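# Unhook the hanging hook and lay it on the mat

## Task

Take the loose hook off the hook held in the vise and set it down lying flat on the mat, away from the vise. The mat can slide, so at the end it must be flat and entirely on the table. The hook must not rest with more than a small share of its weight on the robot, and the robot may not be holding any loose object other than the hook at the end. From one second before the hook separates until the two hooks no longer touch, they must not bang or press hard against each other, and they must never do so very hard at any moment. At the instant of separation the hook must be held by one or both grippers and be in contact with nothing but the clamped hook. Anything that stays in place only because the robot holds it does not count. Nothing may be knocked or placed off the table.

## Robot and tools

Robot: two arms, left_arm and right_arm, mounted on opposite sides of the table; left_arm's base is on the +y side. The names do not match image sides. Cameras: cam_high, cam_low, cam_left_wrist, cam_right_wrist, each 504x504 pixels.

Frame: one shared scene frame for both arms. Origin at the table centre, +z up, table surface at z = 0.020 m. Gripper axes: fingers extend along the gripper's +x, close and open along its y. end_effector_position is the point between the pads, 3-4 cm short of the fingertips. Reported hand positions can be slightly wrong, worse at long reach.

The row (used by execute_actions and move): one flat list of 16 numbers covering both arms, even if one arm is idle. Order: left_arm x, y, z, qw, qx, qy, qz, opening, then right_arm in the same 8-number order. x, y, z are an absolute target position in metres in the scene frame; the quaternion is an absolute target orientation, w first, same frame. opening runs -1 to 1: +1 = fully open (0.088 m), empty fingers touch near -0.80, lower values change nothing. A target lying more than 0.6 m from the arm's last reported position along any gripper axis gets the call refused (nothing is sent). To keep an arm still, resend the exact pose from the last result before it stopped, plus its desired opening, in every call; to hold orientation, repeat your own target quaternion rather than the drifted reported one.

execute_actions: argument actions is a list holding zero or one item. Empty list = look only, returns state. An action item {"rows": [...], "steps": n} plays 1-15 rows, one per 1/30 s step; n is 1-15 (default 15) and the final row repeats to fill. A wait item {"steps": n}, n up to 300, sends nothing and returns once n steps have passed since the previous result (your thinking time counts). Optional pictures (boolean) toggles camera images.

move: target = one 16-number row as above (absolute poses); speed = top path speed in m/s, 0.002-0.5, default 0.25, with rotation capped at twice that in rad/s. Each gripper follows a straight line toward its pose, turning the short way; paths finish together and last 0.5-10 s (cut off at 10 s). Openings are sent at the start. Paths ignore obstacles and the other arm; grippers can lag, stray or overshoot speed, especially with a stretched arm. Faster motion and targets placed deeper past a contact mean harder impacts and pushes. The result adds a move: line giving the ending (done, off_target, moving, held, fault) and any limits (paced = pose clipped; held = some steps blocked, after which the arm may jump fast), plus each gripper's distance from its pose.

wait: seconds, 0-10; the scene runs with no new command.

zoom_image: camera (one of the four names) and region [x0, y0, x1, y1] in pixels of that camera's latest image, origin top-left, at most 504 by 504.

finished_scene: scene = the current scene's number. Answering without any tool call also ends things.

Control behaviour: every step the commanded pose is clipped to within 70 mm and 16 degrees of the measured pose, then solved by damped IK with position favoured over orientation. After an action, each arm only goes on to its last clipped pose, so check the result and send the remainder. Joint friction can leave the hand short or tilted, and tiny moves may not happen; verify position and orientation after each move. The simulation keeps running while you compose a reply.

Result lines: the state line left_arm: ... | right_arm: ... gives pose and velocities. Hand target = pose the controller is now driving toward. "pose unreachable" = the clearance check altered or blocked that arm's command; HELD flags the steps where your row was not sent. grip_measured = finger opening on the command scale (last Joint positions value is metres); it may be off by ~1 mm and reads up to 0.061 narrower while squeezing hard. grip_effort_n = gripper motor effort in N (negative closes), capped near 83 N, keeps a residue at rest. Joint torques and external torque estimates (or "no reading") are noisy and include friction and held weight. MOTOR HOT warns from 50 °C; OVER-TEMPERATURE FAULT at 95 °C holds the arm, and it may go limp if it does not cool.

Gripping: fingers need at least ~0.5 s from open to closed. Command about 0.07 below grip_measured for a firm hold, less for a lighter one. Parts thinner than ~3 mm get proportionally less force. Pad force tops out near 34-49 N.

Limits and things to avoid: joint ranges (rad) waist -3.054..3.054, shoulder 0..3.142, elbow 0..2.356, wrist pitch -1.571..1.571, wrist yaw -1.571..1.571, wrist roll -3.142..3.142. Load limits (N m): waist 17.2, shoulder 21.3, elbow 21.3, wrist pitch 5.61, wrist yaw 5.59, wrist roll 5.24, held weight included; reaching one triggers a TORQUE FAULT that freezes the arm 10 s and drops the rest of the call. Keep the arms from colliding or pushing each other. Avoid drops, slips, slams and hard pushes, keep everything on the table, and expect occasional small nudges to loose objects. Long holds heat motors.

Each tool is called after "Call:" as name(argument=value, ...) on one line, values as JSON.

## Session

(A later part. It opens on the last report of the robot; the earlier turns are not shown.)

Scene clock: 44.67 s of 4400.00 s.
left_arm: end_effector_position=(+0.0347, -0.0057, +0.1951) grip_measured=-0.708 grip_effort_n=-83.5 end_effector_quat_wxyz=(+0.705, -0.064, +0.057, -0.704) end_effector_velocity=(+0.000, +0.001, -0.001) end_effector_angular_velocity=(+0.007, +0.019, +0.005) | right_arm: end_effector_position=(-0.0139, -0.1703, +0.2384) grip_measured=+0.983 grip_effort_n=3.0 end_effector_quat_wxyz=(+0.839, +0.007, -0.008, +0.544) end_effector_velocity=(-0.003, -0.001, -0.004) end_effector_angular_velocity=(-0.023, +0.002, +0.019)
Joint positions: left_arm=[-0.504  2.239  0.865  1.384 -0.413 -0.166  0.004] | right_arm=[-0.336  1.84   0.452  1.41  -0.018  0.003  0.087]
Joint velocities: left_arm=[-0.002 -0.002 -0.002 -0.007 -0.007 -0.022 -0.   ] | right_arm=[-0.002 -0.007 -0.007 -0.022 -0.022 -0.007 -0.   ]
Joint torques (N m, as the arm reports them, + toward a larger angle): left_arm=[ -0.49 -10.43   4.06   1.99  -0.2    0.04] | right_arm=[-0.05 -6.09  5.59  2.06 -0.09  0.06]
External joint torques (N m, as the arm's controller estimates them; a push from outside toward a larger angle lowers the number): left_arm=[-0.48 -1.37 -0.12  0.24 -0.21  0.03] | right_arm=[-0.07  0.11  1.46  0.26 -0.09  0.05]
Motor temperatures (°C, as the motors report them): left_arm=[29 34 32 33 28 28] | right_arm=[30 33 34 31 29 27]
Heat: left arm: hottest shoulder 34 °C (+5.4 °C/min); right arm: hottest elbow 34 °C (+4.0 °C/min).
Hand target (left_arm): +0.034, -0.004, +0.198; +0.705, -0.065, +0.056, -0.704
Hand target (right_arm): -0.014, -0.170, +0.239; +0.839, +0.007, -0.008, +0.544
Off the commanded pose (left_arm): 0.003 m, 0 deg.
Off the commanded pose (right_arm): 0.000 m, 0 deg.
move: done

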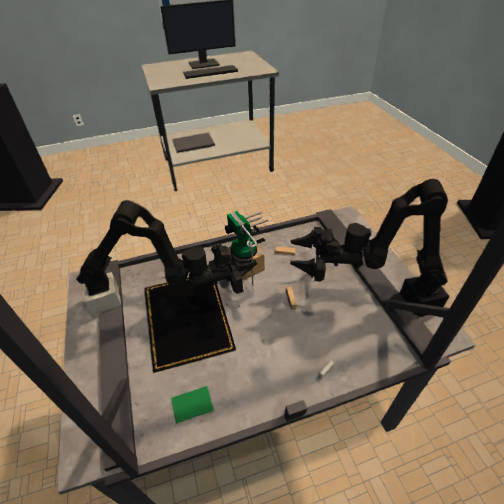

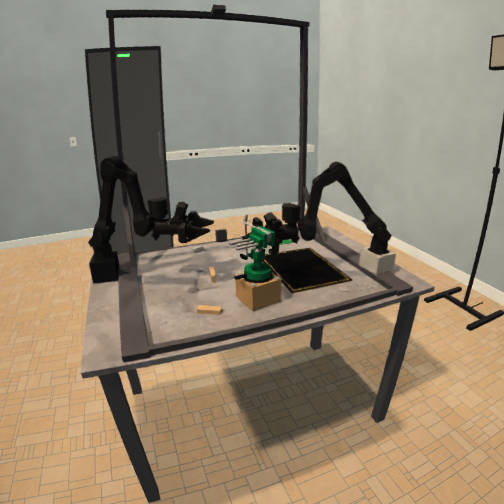

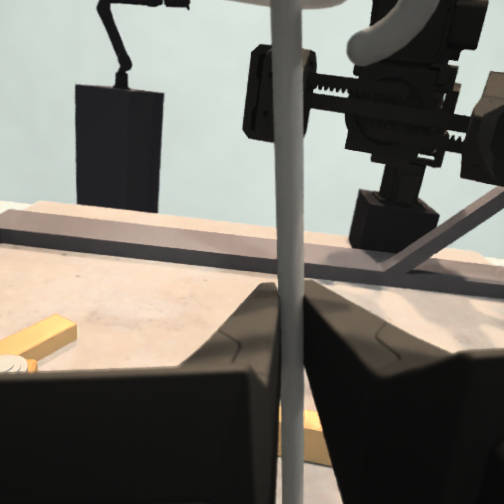

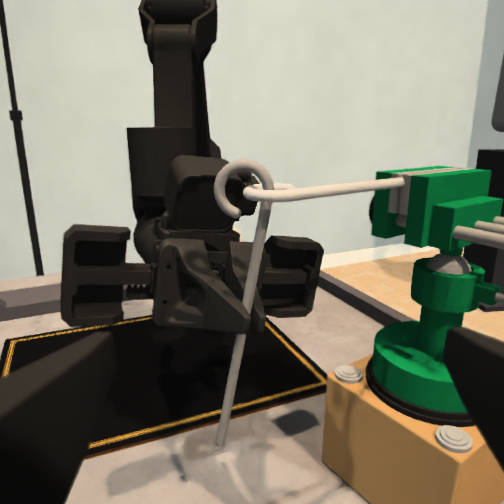

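Call:
move(target=[0.034, -0.0042, 0.209, 0.705, -0.065, 0.056, -0.704, -0.78, -0.0139, -0.1702, 0.2387, 0.839, 0.007, -0.008, 0.544, 1], speed=0.008)

Call:
zoom_image(camera="cam_right_wrist", region=[200, 130, 320, 250])

Scene clock: 47.50 s of 4400.00 s.
left_arm: end_effector_position=(+0.0345, -0.0063, +0.2069) grip_measured=-0.708 grip_effort_n=-83.5 end_effector_quat_wxyz=(+0.705, -0.065, +0.056, -0.704) end_effector_velocity=(+0.000, +0.001, -0.001) end_effector_angular_velocity=(+0.007, +0.004, +0.005) | right_arm: end_effector_position=(-0.0139, -0.1703, +0.2384) grip_measured=+0.983 grip_effort_n=3.5 end_effector_quat_wxyz=(+0.839, +0.007, -0.008, +0.544) end_effector_velocity=(-0.001, -0.002, +0.000) end_effector_angular_velocity=(-0.001, -0.008, +0.005)
Joint positions: left_arm=[-0.504  2.197  0.864  1.345 -0.414 -0.166  0.004] | right_arm=[-0.336  1.84   0.452  1.41  -0.018  0.003  0.087]
Joint velocities: left_arm=[-0.002 -0.002 -0.002 -0.007 -0.007 -0.007 -0.   ] | right_arm=[-0.002 -0.002 -0.007  0.007 -0.007 -0.007 -0.   ]
Joint torques (N m, as the arm reports them, + toward a larger angle): left_arm=[ -0.38 -10.3    4.02   1.96  -0.22   0.05] | right_arm=[ 0.   -6.11  5.61  2.1  -0.03  0.01]
External joint torques (N m, as the arm's controller estimates them; a push from outside toward a larger angle lowers the number): left_arm=[-0.38 -1.25 -0.4   0.2  -0.22  0.03] | right_arm=[ 0.    0.17  1.44  0.26 -0.03  0.  ]
Motor temperatures (°C, as the motors report them): left_arm=[29 35 32 33 28 28] | right_arm=[30 33 34 31 29 27]
Heat: left arm: hottest shoulder 35 °C (+6.3 °C/min); right arm: hottest elbow 34 °C (+3.8 °C/min).
Hand target (left_arm): +0.034, -0.004, +0.209; +0.705, -0.065, +0.056, -0.704
Hand target (right_arm): -0.014, -0.170, +0.239; +0.839, +0.007, -0.008, +0.544
Off the commanded pose (left_arm): 0.003 m, 0 deg.
Off the commanded pose (right_arm): 0.000 m, 0 deg.
move: done

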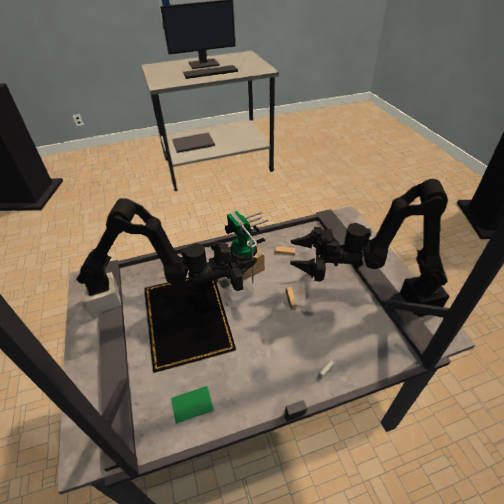

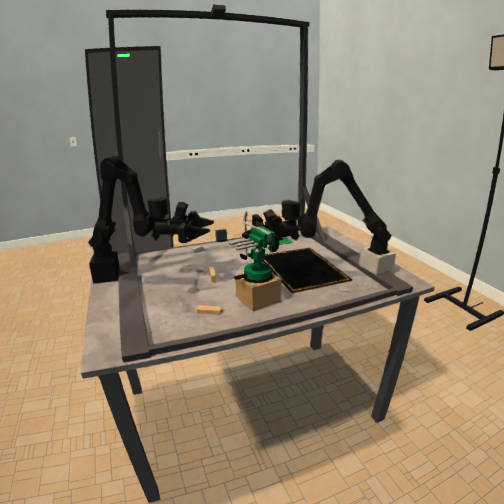

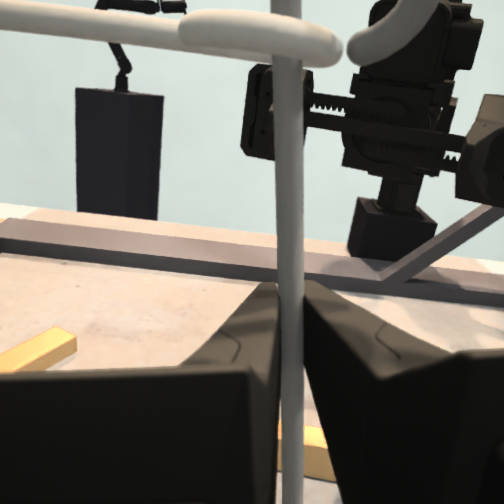

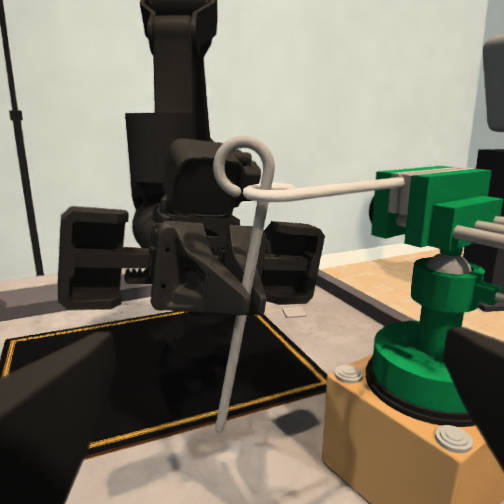

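Region (200, 130, 320, 250) of cam_right_wrist's 504x504 image, scaled by 4.200, with more detail than that image has.

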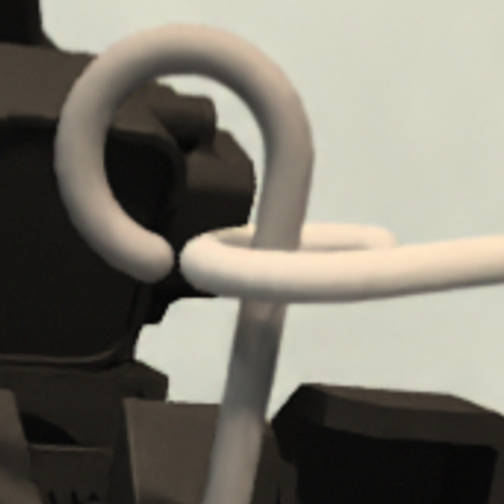

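Call:
move(target=[0.037, -0.005, 0.222, 0.705, -0.065, 0.056, -0.704, -0.78, 0.0002, -0.1231, 0.4018, 0.653, -0.368, 0.312, 0.584, 1], speed=0.15)

Call:
zoom_image(camera="cam_right_wrist", region=[250, 140, 410, 300])

Scene clock: 53.67 s of 4400.00 s.
left_arm: end_effector_position=(+0.0350, -0.0061, +0.2200) grip_measured=-0.708 grip_effort_n=-83.5 end_effector_quat_wxyz=(+0.705, -0.065, +0.056, -0.704) end_effector_velocity=(+0.002, +0.000, -0.002) end_effector_angular_velocity=(+0.016, +0.030, +0.009) | right_arm: end_effector_position=(+0.0008, -0.1244, +0.4040) grip_measured=+0.983 grip_effort_n=3.0 end_effector_quat_wxyz=(+0.656, -0.367, +0.309, +0.582) end_effector_velocity=(+0.000, -0.005, +0.000) end_effector_angular_velocity=(-0.028, +0.002, -0.000)
Joint positions: left_arm=[-0.503  2.147  0.862  1.297 -0.414 -0.166  0.004] | right_arm=[-0.356  1.999  2.332 -1.33  -0.121 -0.407  0.087]
Joint velocities: left_arm=[ 0.002 -0.007 -0.002 -0.022 -0.007 -0.037 -0.   ] | right_arm=[-0.002  0.017  0.042 -0.051  0.007 -0.007 -0.   ]
Joint torques (N m, as the arm reports them, + toward a larger angle): left_arm=[  0.2  -10.25   4.16   1.99   0.1    0.04] | right_arm=[ 0.45 -7.21  9.04  1.46  0.05 -0.09]
External joint torques (N m, as the arm's controller estimates them; a push from outside toward a larger angle lowers the number): left_arm=[ 0.17 -1.21 -0.54  0.21  0.1   0.02] | right_arm=[ 0.45  1.94  3.12  0.21  0.16 -0.1 ]
Motor temperatures (°C, as the motors report them): left_arm=[29 37 32 34 28 28] | right_arm=[30 33 34 31 29 27]
Heat: left arm: hottest shoulder 37 °C (+7.8 °C/min); right arm: hottest elbow 34 °C (+3.4 °C/min).
Hand target (left_arm): +0.037, -0.005, +0.222; +0.705, -0.065, +0.056, -0.704
Hand target (right_arm): +0.001, -0.121, +0.401; +0.653, -0.371, +0.310, +0.583
Off the commanded pose (left_arm): 0.003 m, 0 deg.
Off the commanded pose (right_arm): 0.003 m, 1 deg.
joint sent to its limit (right arm) — the command would take joint 3 (elbow) past its upper limit, so that joint was sent only as far as its limit.
move: done

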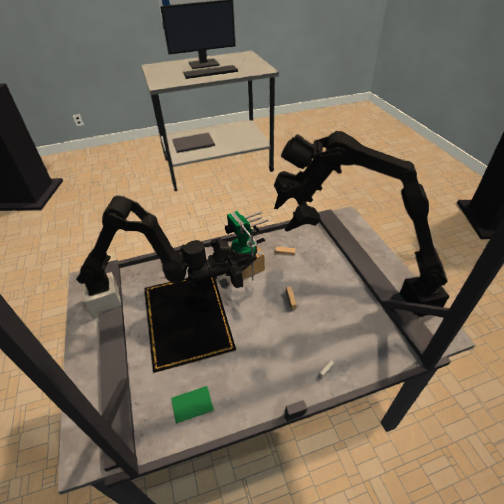

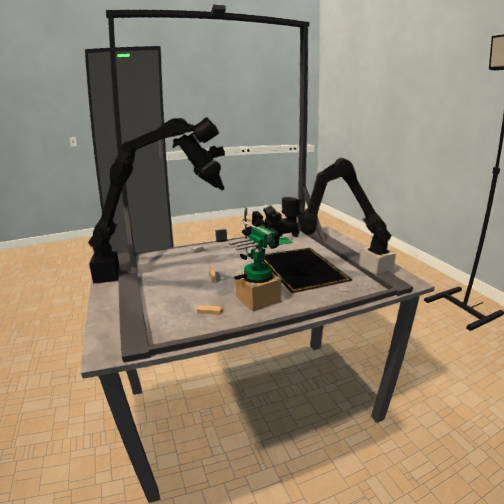

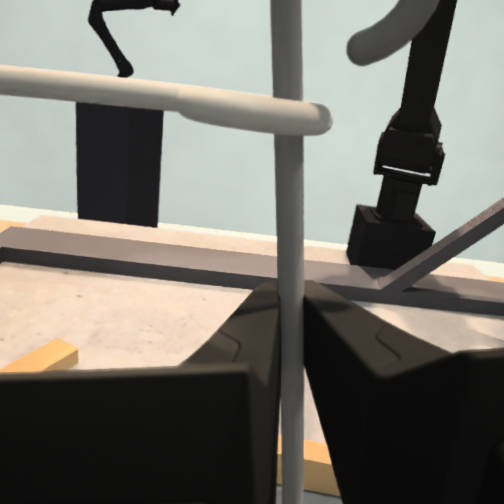

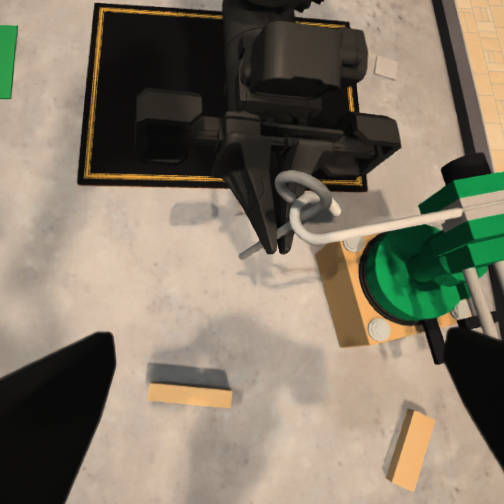

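Region (250, 140, 410, 300) of cam_right_wrist's 504x504 image, scaled by 3.150, with more detail than that image has.

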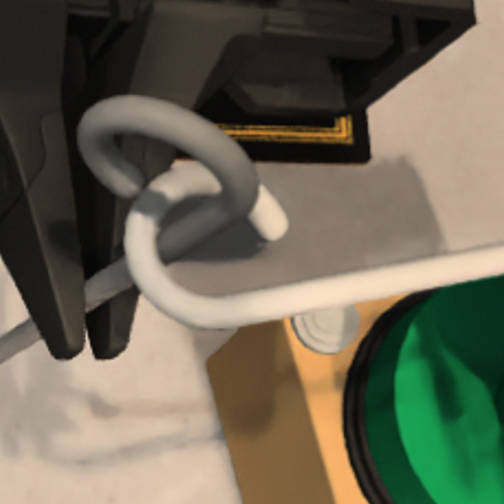

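Call:
move(target=[0.042, -0.009, 0.226, 0.843, 0, 0, -0.537, -0.78, -0.13, -0.03, 0.31, 0.954, 0, 0, 0.301, 1], speed=0.1)

Scene clock: 66.03 s of 4400.00 s.
left_arm: end_effector_position=(+0.0441, -0.0090, +0.2310) grip_measured=-0.708 grip_effort_n=-83.5 end_effector_quat_wxyz=(+0.843, -0.005, +0.001, -0.538) end_effector_velocity=(+0.000, +0.001, -0.003) end_effector_angular_velocity=(+0.001, +0.014, +0.005) | right_arm: end_effector_position=(-0.1286, -0.0349, +0.3134) grip_measured=+0.983 grip_effort_n=3.0 end_effector_quat_wxyz=(+0.954, +0.006, +0.002, +0.301) end_effector_velocity=(+0.000, +0.002, +0.004) end_effector_angular_velocity=(+0.009, -0.008, +0.005)
Joint positions: left_arm=[-0.61   2.195  1.049  1.153 -0.954 -0.004  0.004] | right_arm=[0.257 2.058 1.28  0.777 1.113 0.013 0.087]
Joint velocities: left_arm=[-0.002  0.002 -0.002 -0.007 -0.007 -0.022 -0.   ] | right_arm=[-0.002  0.002  0.007  0.022 -0.007 -0.022 -0.   ]
Joint torques (N m, as the arm reports them, + toward a larger angle): left_arm=[-0.44 -8.32  6.25  1.67 -0.25  0.1 ] | right_arm=[ 0.29 -7.86  9.31  1.85  0.08 -0.11]
External joint torques (N m, as the arm's controller estimates them; a push from outside toward a larger angle lowers the number): left_arm=[-0.39  1.34  1.2   0.15 -0.25  0.09] | right_arm=[ 0.29  2.02  3.08  0.43  0.07 -0.12]
Motor temperatures (°C, as the motors report them): left_arm=[29 39 33 34 28 28] | right_arm=[30 34 35 32 29 27]
Heat: left arm: hottest shoulder 39 °C (+8.1 °C/min); right arm: hottest elbow 35 °C (+4.1 °C/min).
Hand target (left_arm): +0.042, -0.009, +0.226; +0.843, +0.001, +0.000, -0.537
Hand target (right_arm): -0.130, -0.032, +0.310; +0.954, +0.003, +0.001, +0.300
Off the commanded pose (left_arm): 0.005 m, 1 deg.
Off the commanded pose (right_arm): 0.006 m, 1 deg.
After step 90, 2.57 s passed at rest.
move: done

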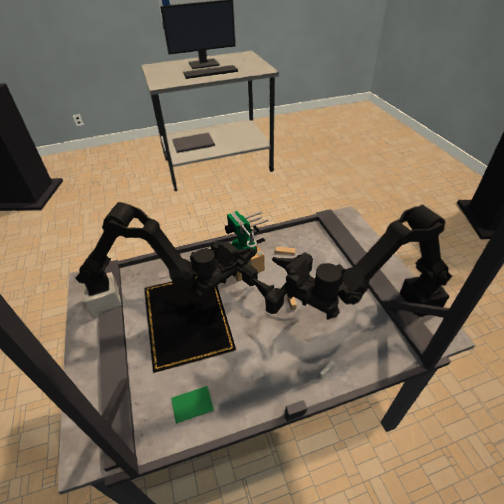

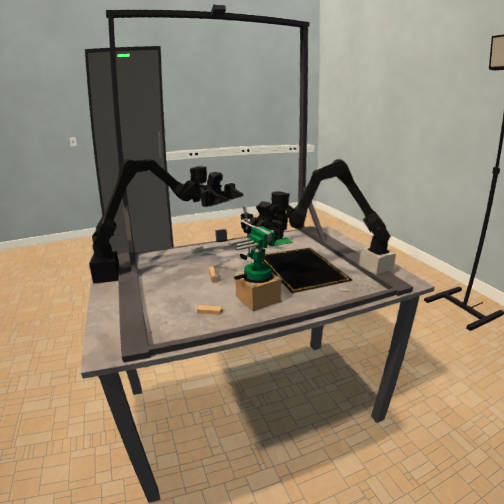

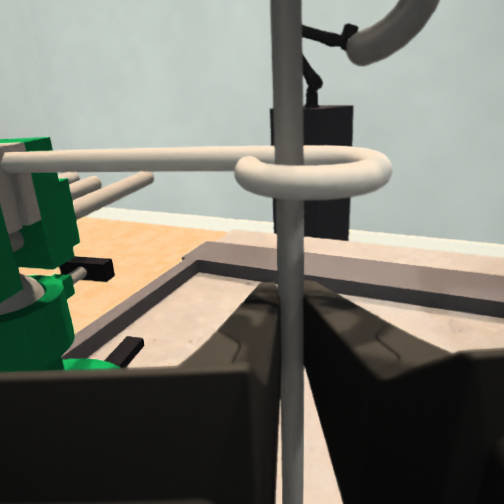

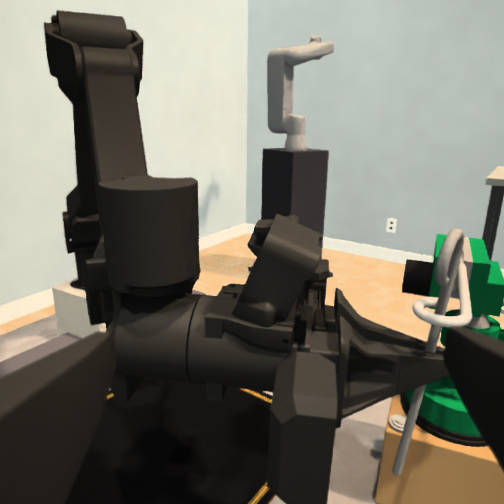

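Call:
zoom_image(camera="cam_right_wrist", region=[384, 220, 504, 340])

Region (384, 220, 504, 340) of cam_right_wrist's 504x504 image, scaled by 4.200, with more detail than that image has.

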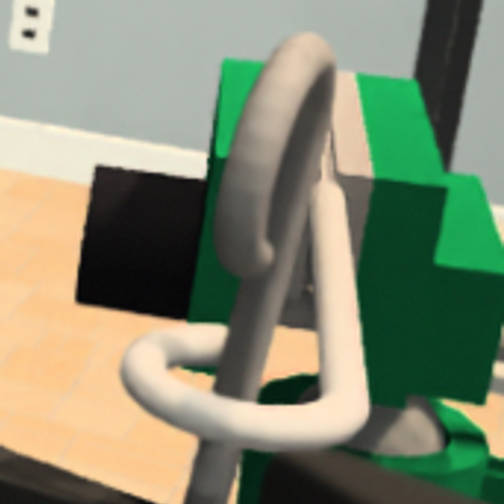

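Call:
move(target=[0.0455, -0.016, 0.230, 0.843, 0, 0, -0.537, -0.78, -0.1286, -0.0349, 0.3134, 0.954, 0.006, 0.002, 0.301, 1], speed=0.008)

Call:
zoom_image(camera="cam_right_wrist", region=[384, 220, 504, 340])

Scene clock: 68.90 s of 4400.00 s.
left_arm: end_effector_position=(+0.0451, -0.0137, +0.2344) grip_measured=-0.708 grip_effort_n=-83.5 end_effector_quat_wxyz=(+0.844, -0.006, +0.001, -0.537) end_effector_velocity=(+0.000, +0.002, -0.007) end_effector_angular_velocity=(+0.025, -0.009, +0.005) | right_arm: end_effector_position=(-0.1286, -0.0349, +0.3133) grip_measured=+0.983 grip_effort_n=3.0 end_effector_quat_wxyz=(+0.954, +0.006, +0.002, +0.300) end_effector_velocity=(+0.001, +0.000, -0.003) end_effector_angular_velocity=(-0.028, -0.008, +0.005)
Joint positions: left_arm=[-0.603  2.195  1.069  1.134 -0.95  -0.004  0.004] | right_arm=[0.257 2.059 1.281 0.779 1.114 0.012 0.087]
Joint velocities: left_arm=[-0.002  0.002 -0.007 -0.022 -0.007 -0.007 -0.   ] | right_arm=[-0.002 -0.002 -0.002 -0.022 -0.007 -0.007 -0.   ]
Joint torques (N m, as the arm reports them, + toward a larger angle): left_arm=[ 0.27 -8.47  6.36  1.68  0.13  0.11] | right_arm=[-0.01 -9.55  7.71  1.7  -0.02  0.08]
External joint torques (N m, as the arm's controller estimates them; a push from outside toward a larger angle lowers the number): left_arm=[0.31 1.22 1.28 0.17 0.13 0.1 ] | right_arm=[-0.01  0.3   1.49  0.29 -0.01  0.07]
Motor temperatures (°C, as the motors report them): left_arm=[29 39 33 34 28 28] | right_arm=[30 34 35 32 29 27]
Heat: left arm: hottest shoulder 39 °C (+7.0 °C/min); right arm: hottest elbow 35 °C (+3.0 °C/min).
Hand target (left_arm): +0.045, -0.016, +0.230; +0.843, -0.000, +0.000, -0.537
Hand target (right_arm): -0.129, -0.035, +0.313; +0.954, +0.006, +0.002, +0.301
Off the commanded pose (left_arm): 0.005 m, 1 deg.
Off the commanded pose (right_arm): 0.000 m, 0 deg.
move: done

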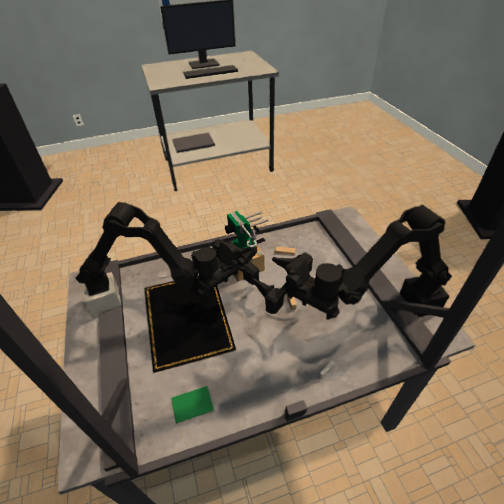

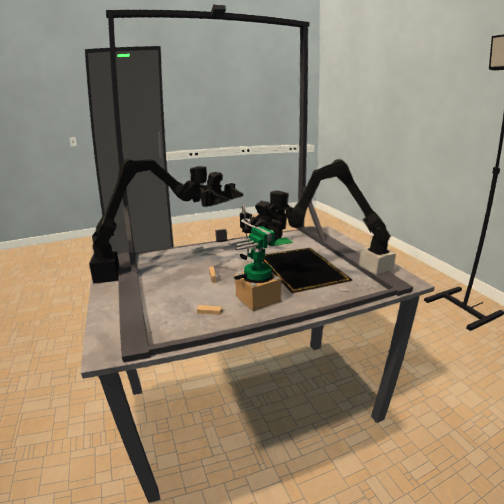

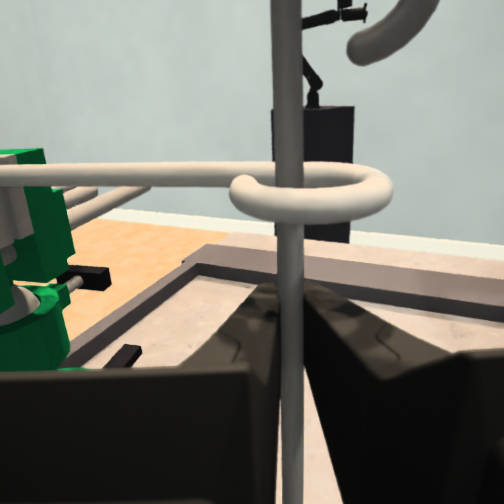

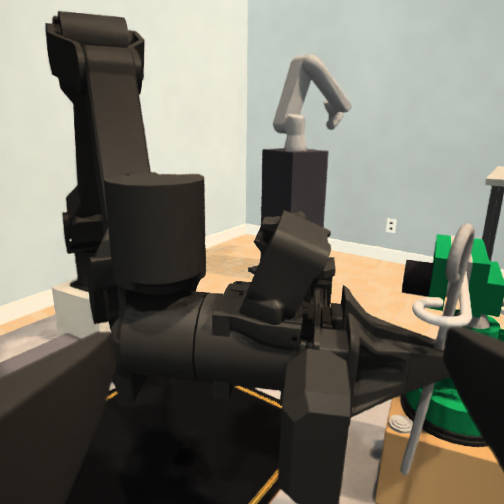

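Region (384, 220, 504, 340) of cam_right_wrist's 504x504 image, scaled by 4.200, with more detail than that image has.

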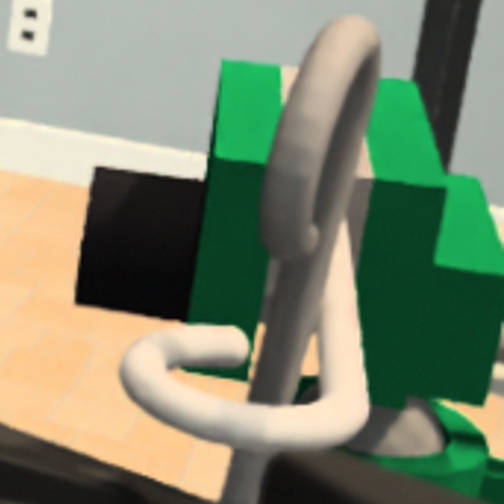

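Call:
move(target=[0.0505, -0.016, 0.227, 0.843, 0, 0, -0.537, -0.78, -0.1286, -0.0349, 0.3134, 0.954, 0.006, 0.002, 0.301, 1], speed=0.006)

Call:
zoom_image(camera="cam_right_wrist", region=[384, 220, 504, 340])

Scene clock: 71.80 s of 4400.00 s.
left_arm: end_effector_position=(+0.0489, -0.0158, +0.2355) grip_measured=-0.708 grip_effort_n=-83.5 end_effector_quat_wxyz=(+0.844, -0.011, +0.001, -0.537) end_effector_velocity=(+0.000, +0.001, +0.002) end_effector_angular_velocity=(-0.009, +0.010, +0.005) | right_arm: end_effector_position=(-0.1286, -0.0349, +0.3133) grip_measured=+0.983 grip_effort_n=3.0 end_effector_quat_wxyz=(+0.954, +0.006, +0.002, +0.300) end_effector_velocity=(-0.001, +0.003, +0.001) end_effector_angular_velocity=(-0.008, -0.005, +0.020)
Joint positions: left_arm=[-0.592  2.196  1.069  1.146 -0.938 -0.004  0.004] | right_arm=[0.257 2.059 1.281 0.779 1.114 0.012 0.087]
Joint velocities: left_arm=[-0.002 -0.002 -0.002  0.007 -0.007 -0.007 -0.   ] | right_arm=[-0.002 -0.002  0.002 -0.007 -0.022 -0.007 -0.   ]
Joint torques (N m, as the arm reports them, + toward a larger angle): left_arm=[ 0.27 -8.4   4.75  1.94  0.14  0.11] | right_arm=[ 0.04 -9.65  7.78  1.68 -0.04  0.07]
External joint torques (N m, as the arm's controller estimates them; a push from outside toward a larger angle lowers the number): left_arm=[ 0.27  1.49 -0.45  0.39  0.13  0.1 ] | right_arm=[ 0.03  0.26  1.51  0.25 -0.04  0.06]
Motor temperatures (°C, as the motors report them): left_arm=[29 39 33 34 28 28] | right_arm=[30 35 35 32 29 27]
Heat: left arm: hottest shoulder 39 °C (+7.1 °C/min); right arm: hottest shoulder 35 °C (+3.0 °C/min).
Hand target (left_arm): +0.051, -0.016, +0.227; +0.843, +0.000, +0.000, -0.537
Hand target (right_arm): -0.129, -0.035, +0.313; +0.954, +0.006, +0.002, +0.301
Off the commanded pose (left_arm): 0.009 m, 1 deg.
Off the commanded pose (right_arm): 0.000 m, 0 deg.
move: off_target (left_arm)

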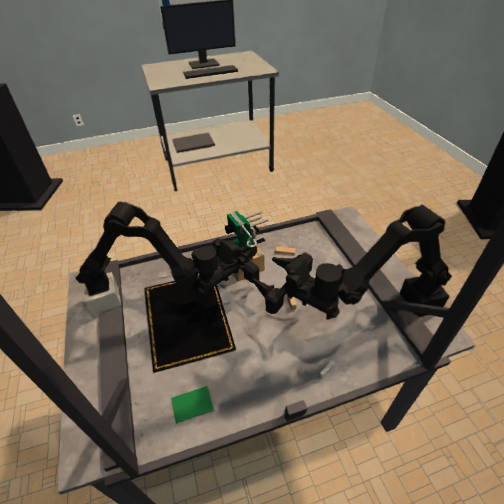

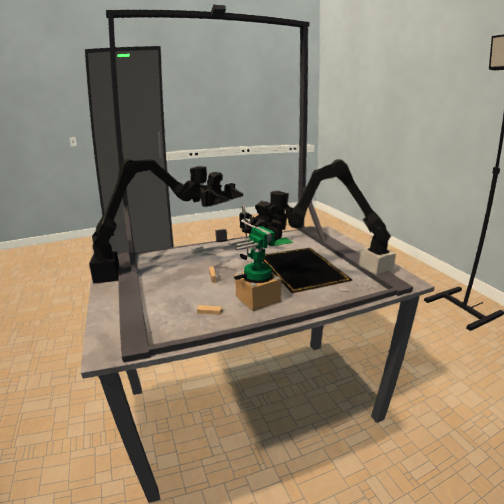

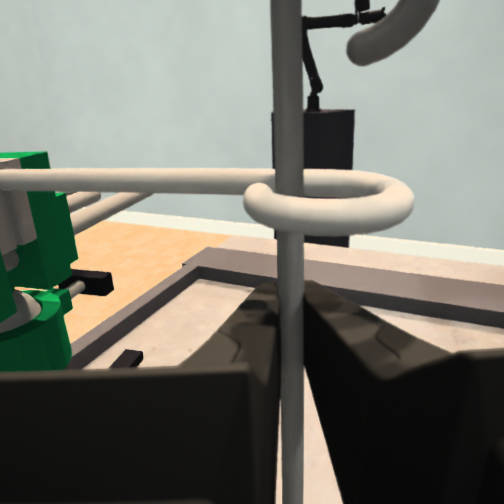

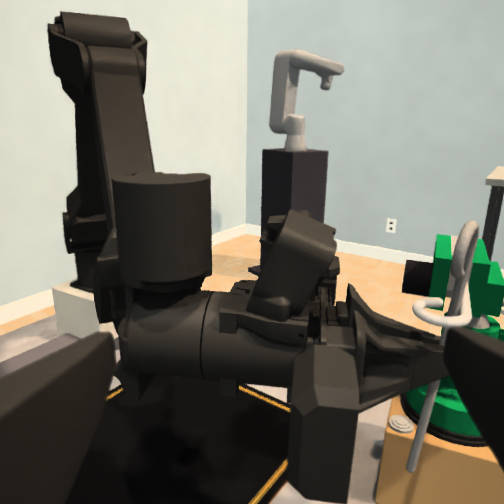

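Region (384, 220, 504, 340) of cam_right_wrist's 504x504 image, scaled by 4.200, with more detail than that image has.

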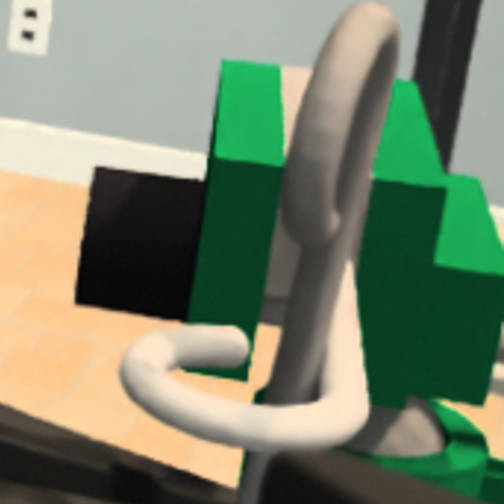

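Call:
move(target=[0.0545, -0.0125, 0.227, 0.843, 0, 0, -0.537, -0.78, -0.1286, -0.0349, 0.3134, 0.954, 0.006, 0.002, 0.301, 1], speed=0.006)

Call:
zoom_image(camera="cam_right_wrist", region=[384, 220, 504, 340])

Scene clock: 74.57 s of 4400.00 s.
left_arm: end_effector_position=(+0.0525, -0.0131, +0.2306) grip_measured=-0.708 grip_effort_n=-83.5 end_effector_quat_wxyz=(+0.844, -0.006, +0.001, -0.537) end_effector_velocity=(-0.002, +0.002, +0.002) end_effector_angular_velocity=(-0.010, +0.010, -0.000) | right_arm: end_effector_position=(-0.1286, -0.0349, +0.3133) grip_measured=+0.983 grip_effort_n=3.0 end_effector_quat_wxyz=(+0.954, +0.006, +0.002, +0.300) end_effector_velocity=(+0.003, -0.000, -0.001) end_effector_angular_velocity=(-0.013, -0.005, -0.000)
Joint positions: left_arm=[-0.588  2.197  1.047  1.158 -0.933 -0.004  0.004] | right_arm=[0.257 2.059 1.281 0.779 1.114 0.012 0.087]
Joint velocities: left_arm=[-0.007 -0.002 -0.002  0.007 -0.007 -0.007  0.   ] | right_arm=[-0.007 -0.002 -0.002 -0.007 -0.007 -0.007 -0.   ]
Joint torques (N m, as the arm reports them, + toward a larger angle): left_arm=[ 0.26 -9.59  4.49  1.94  0.13  0.12] | right_arm=[ 0.1  -9.7   7.65  1.69 -0.02  0.1 ]
External joint torques (N m, as the arm's controller estimates them; a push from outside toward a larger angle lowers the number): left_arm=[ 0.3   0.1  -0.55  0.42  0.12  0.11] | right_arm=[ 0.14  0.14  1.44  0.27 -0.02  0.09]
Motor temperatures (°C, as the motors report them): left_arm=[29 40 33 34 28 28] | right_arm=[30 35 35 32 29 27]
Heat: left arm: hottest shoulder 40 °C (+8.1 °C/min); right arm: hottest shoulder 35 °C (+2.0 °C/min).
Hand target (left_arm): +0.054, -0.012, +0.227; +0.843, -0.000, +0.000, -0.537
Hand target (right_arm): -0.129, -0.035, +0.313; +0.954, +0.006, +0.002, +0.301
Off the commanded pose (left_arm): 0.004 m, 1 deg.
Off the commanded pose (right_arm): 0.000 m, 0 deg.
move: done

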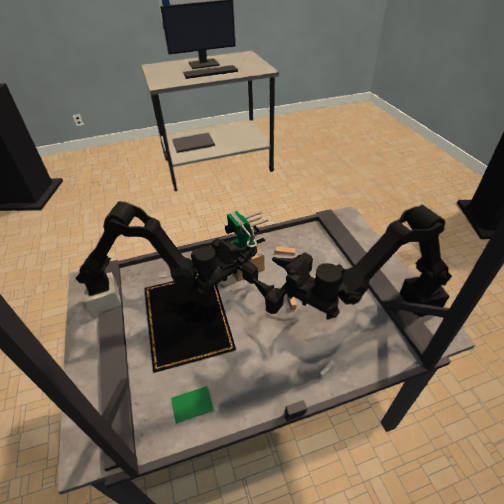

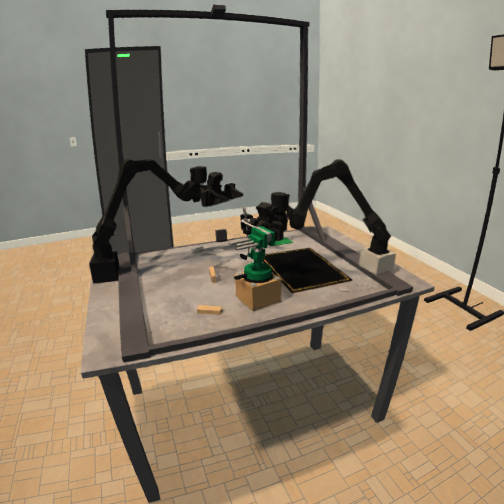

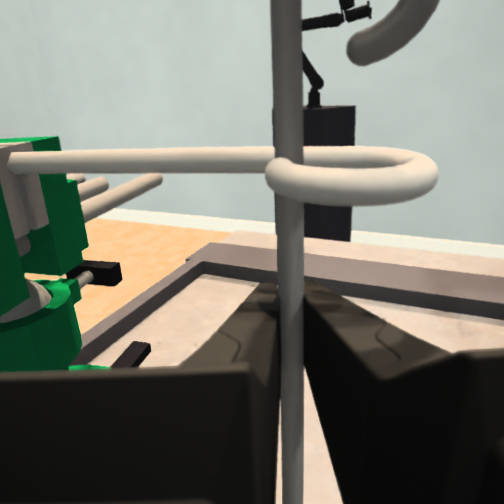

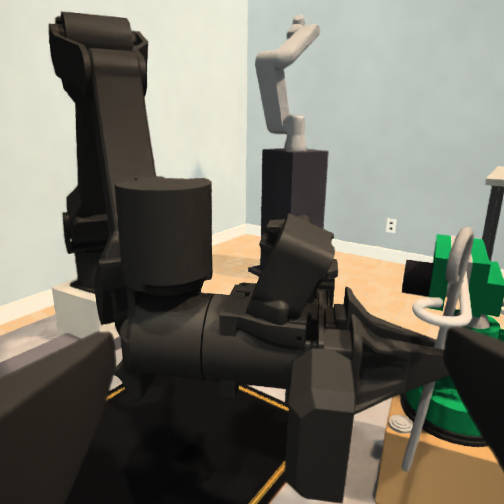

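Region (384, 220, 504, 340) of cam_right_wrist's 504x504 image, scaled by 4.200, with more detail than that image has.

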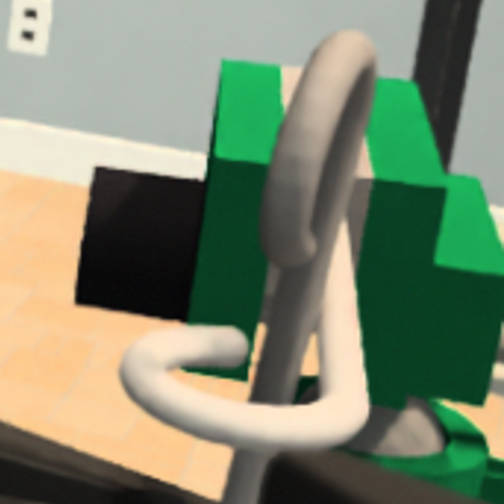

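Call:
move(target=[0.067, -0.0078, 0.227, 0.843, 0, 0, -0.537, -0.78, -0.1286, -0.0349, 0.3134, 0.954, 0.006, 0.002, 0.301, 1], speed=0.007)

Call:
zoom_image(camera="cam_right_wrist", region=[344, 200, 504, 360])

Scene clock: 77.67 s of 4400.00 s.
left_arm: end_effector_position=(+0.0650, -0.0086, +0.2245) grip_measured=-0.708 grip_effort_n=-83.5 end_effector_quat_wxyz=(+0.844, +0.001, +0.001, -0.537) end_effector_velocity=(+0.003, +0.003, +0.000) end_effector_angular_velocity=(-0.005, +0.008, +0.020) | right_arm: end_effector_position=(-0.1286, -0.0349, +0.3133) grip_measured=+0.983 grip_effort_n=3.0 end_effector_quat_wxyz=(+0.954, +0.006, +0.002, +0.300) end_effector_velocity=(+0.003, -0.000, -0.001) end_effector_angular_velocity=(-0.013, -0.005, -0.000)
Joint positions: left_arm=[-0.565  2.186  1.     1.181 -0.911 -0.004  0.004] | right_arm=[0.257 2.059 1.281 0.779 1.114 0.012 0.087]
Joint velocities: left_arm=[-0.002 -0.002 -0.007  0.007 -0.022 -0.007 -0.   ] | right_arm=[-0.007 -0.002 -0.002 -0.007 -0.007 -0.007 -0.   ]
Joint torques (N m, as the arm reports them, + toward a larger angle): left_arm=[  0.29 -10.82   4.53   1.95   0.1    0.14] | right_arm=[ 0.02 -9.82  7.78  1.7  -0.04  0.1 ]
External joint torques (N m, as the arm's controller estimates them; a push from outside toward a larger angle lowers the number): left_arm=[ 0.28 -1.34 -0.35  0.4   0.11  0.13] | right_arm=[ 0.06  0.05  1.54  0.28 -0.04  0.09]
Motor temperatures (°C, as the motors report them): left_arm=[29 40 33 34 28 28] | right_arm=[30 36 35 32 29 27]
Heat: left arm: hottest shoulder 40 °C (+8.1 °C/min); right arm: hottest shoulder 36 °C (+3.0 °C/min).
Hand target (left_arm): +0.067, -0.008, +0.227; +0.843, +0.000, +0.000, -0.537
Hand target (right_arm): -0.129, -0.035, +0.313; +0.954, +0.006, +0.002, +0.301
Off the commanded pose (left_arm): 0.003 m, 0 deg.
Off the commanded pose (right_arm): 0.000 m, 0 deg.
move: done

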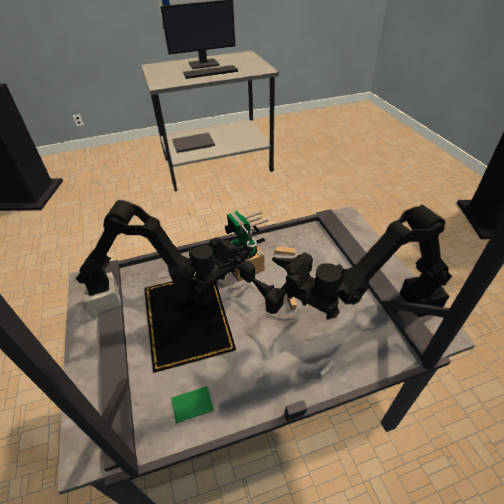

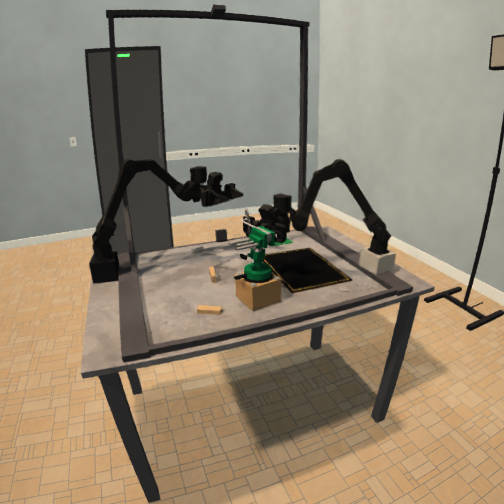

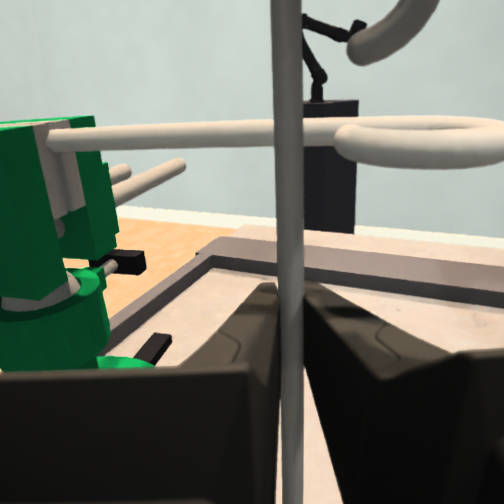

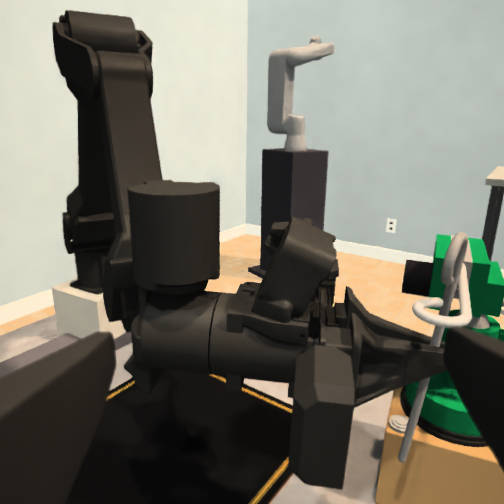

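Region (344, 200, 504, 360) of cam_right_wrist's 504x504 image, scaled by 3.150, with more detail than that image has.

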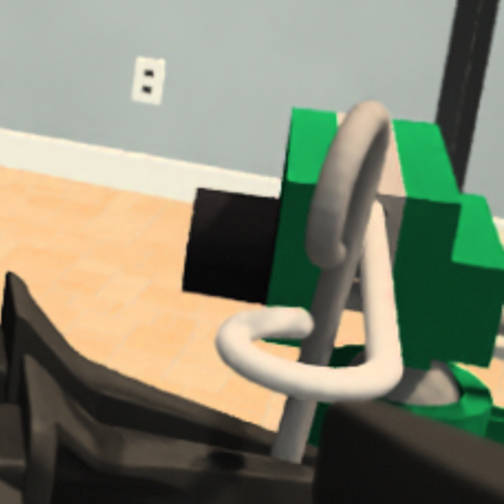

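Call:
move(target=[0.058, 0.05, 0.232, 0.843, 0, 0, -0.537, -0.78, -0.1286, -0.0349, 0.3134, 0.954, 0.006, 0.002, 0.301, 1], speed=0.025)

Scene clock: 81.03 s of 4400.00 s.
left_arm: end_effector_position=(+0.0581, +0.0475, +0.2306) grip_measured=-0.708 grip_effort_n=-83.5 end_effector_quat_wxyz=(+0.843, -0.000, +0.001, -0.538) end_effector_velocity=(+0.003, +0.003, -0.000) end_effector_angular_velocity=(+0.003, +0.003, +0.020) | right_arm: end_effector_position=(-0.1286, -0.0349, +0.3133) grip_measured=+0.983 grip_effort_n=3.0 end_effector_quat_wxyz=(+0.954, +0.006, +0.002, +0.300) end_effector_velocity=(+0.001, +0.001, -0.003) end_effector_angular_velocity=(-0.018, -0.006, +0.005)
Joint positions: left_arm=[-0.657  2.062  0.791  1.269 -1.001 -0.002  0.004] | right_arm=[0.257 2.059 1.281 0.779 1.114 0.012 0.087]
Joint velocities: left_arm=[-0.002 -0.007 -0.007 -0.007 -0.022 -0.007  0.   ] | right_arm=[-0.002  0.002 -0.002 -0.007 -0.007 -0.007 -0.   ]
Joint torques (N m, as the arm reports them, + toward a larger angle): left_arm=[-0.51 -9.4   4.04  1.89 -0.2   0.11] | right_arm=[-0.01 -9.61  7.68  1.71 -0.02  0.08]
External joint torques (N m, as the arm's controller estimates them; a push from outside toward a larger angle lowers the number): left_arm=[-0.5  -1.09 -0.49  0.37 -0.2   0.1 ] | right_arm=[-0.02  0.21  1.47  0.29 -0.01  0.08]
Motor temperatures (°C, as the motors report them): left_arm=[29 41 33 34 28 28] | right_arm=[30 36 35 32 29 27]
Heat: left arm: hottest shoulder 41 °C (+9.1 °C/min); right arm: hottest shoulder 36 °C (+3.0 °C/min).
Hand target (left_arm): +0.058, +0.050, +0.233; +0.843, -0.000, -0.000, -0.537
Hand target (right_arm): -0.129, -0.035, +0.313; +0.954, +0.006, +0.002, +0.301
Off the commanded pose (left_arm): 0.003 m, 0 deg.
Off the commanded pose (right_arm): 0.000 m, 0 deg.
move: done

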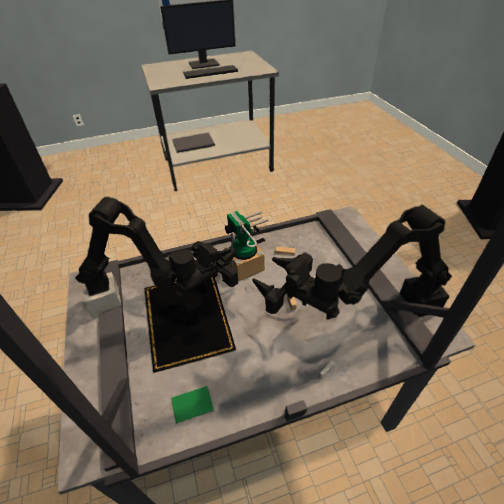

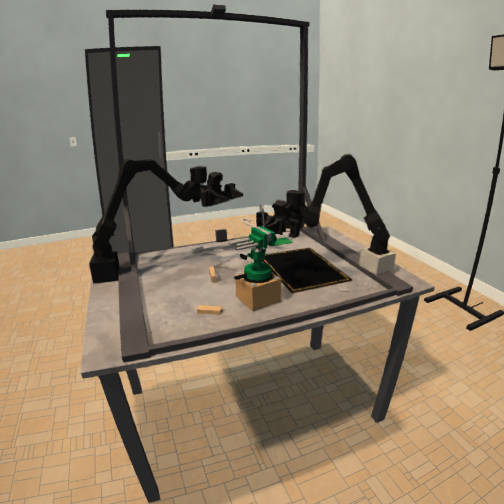

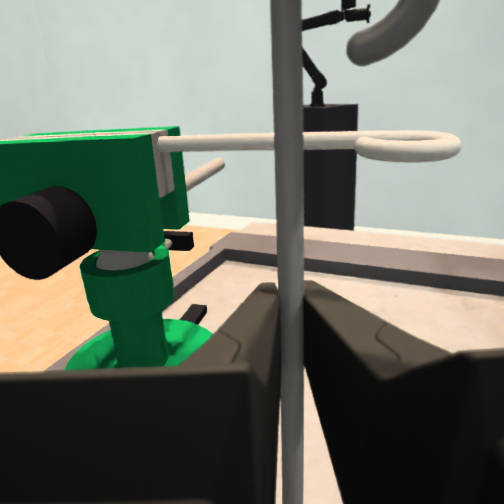

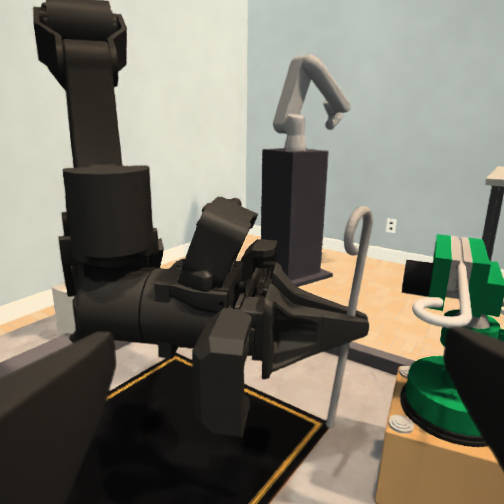

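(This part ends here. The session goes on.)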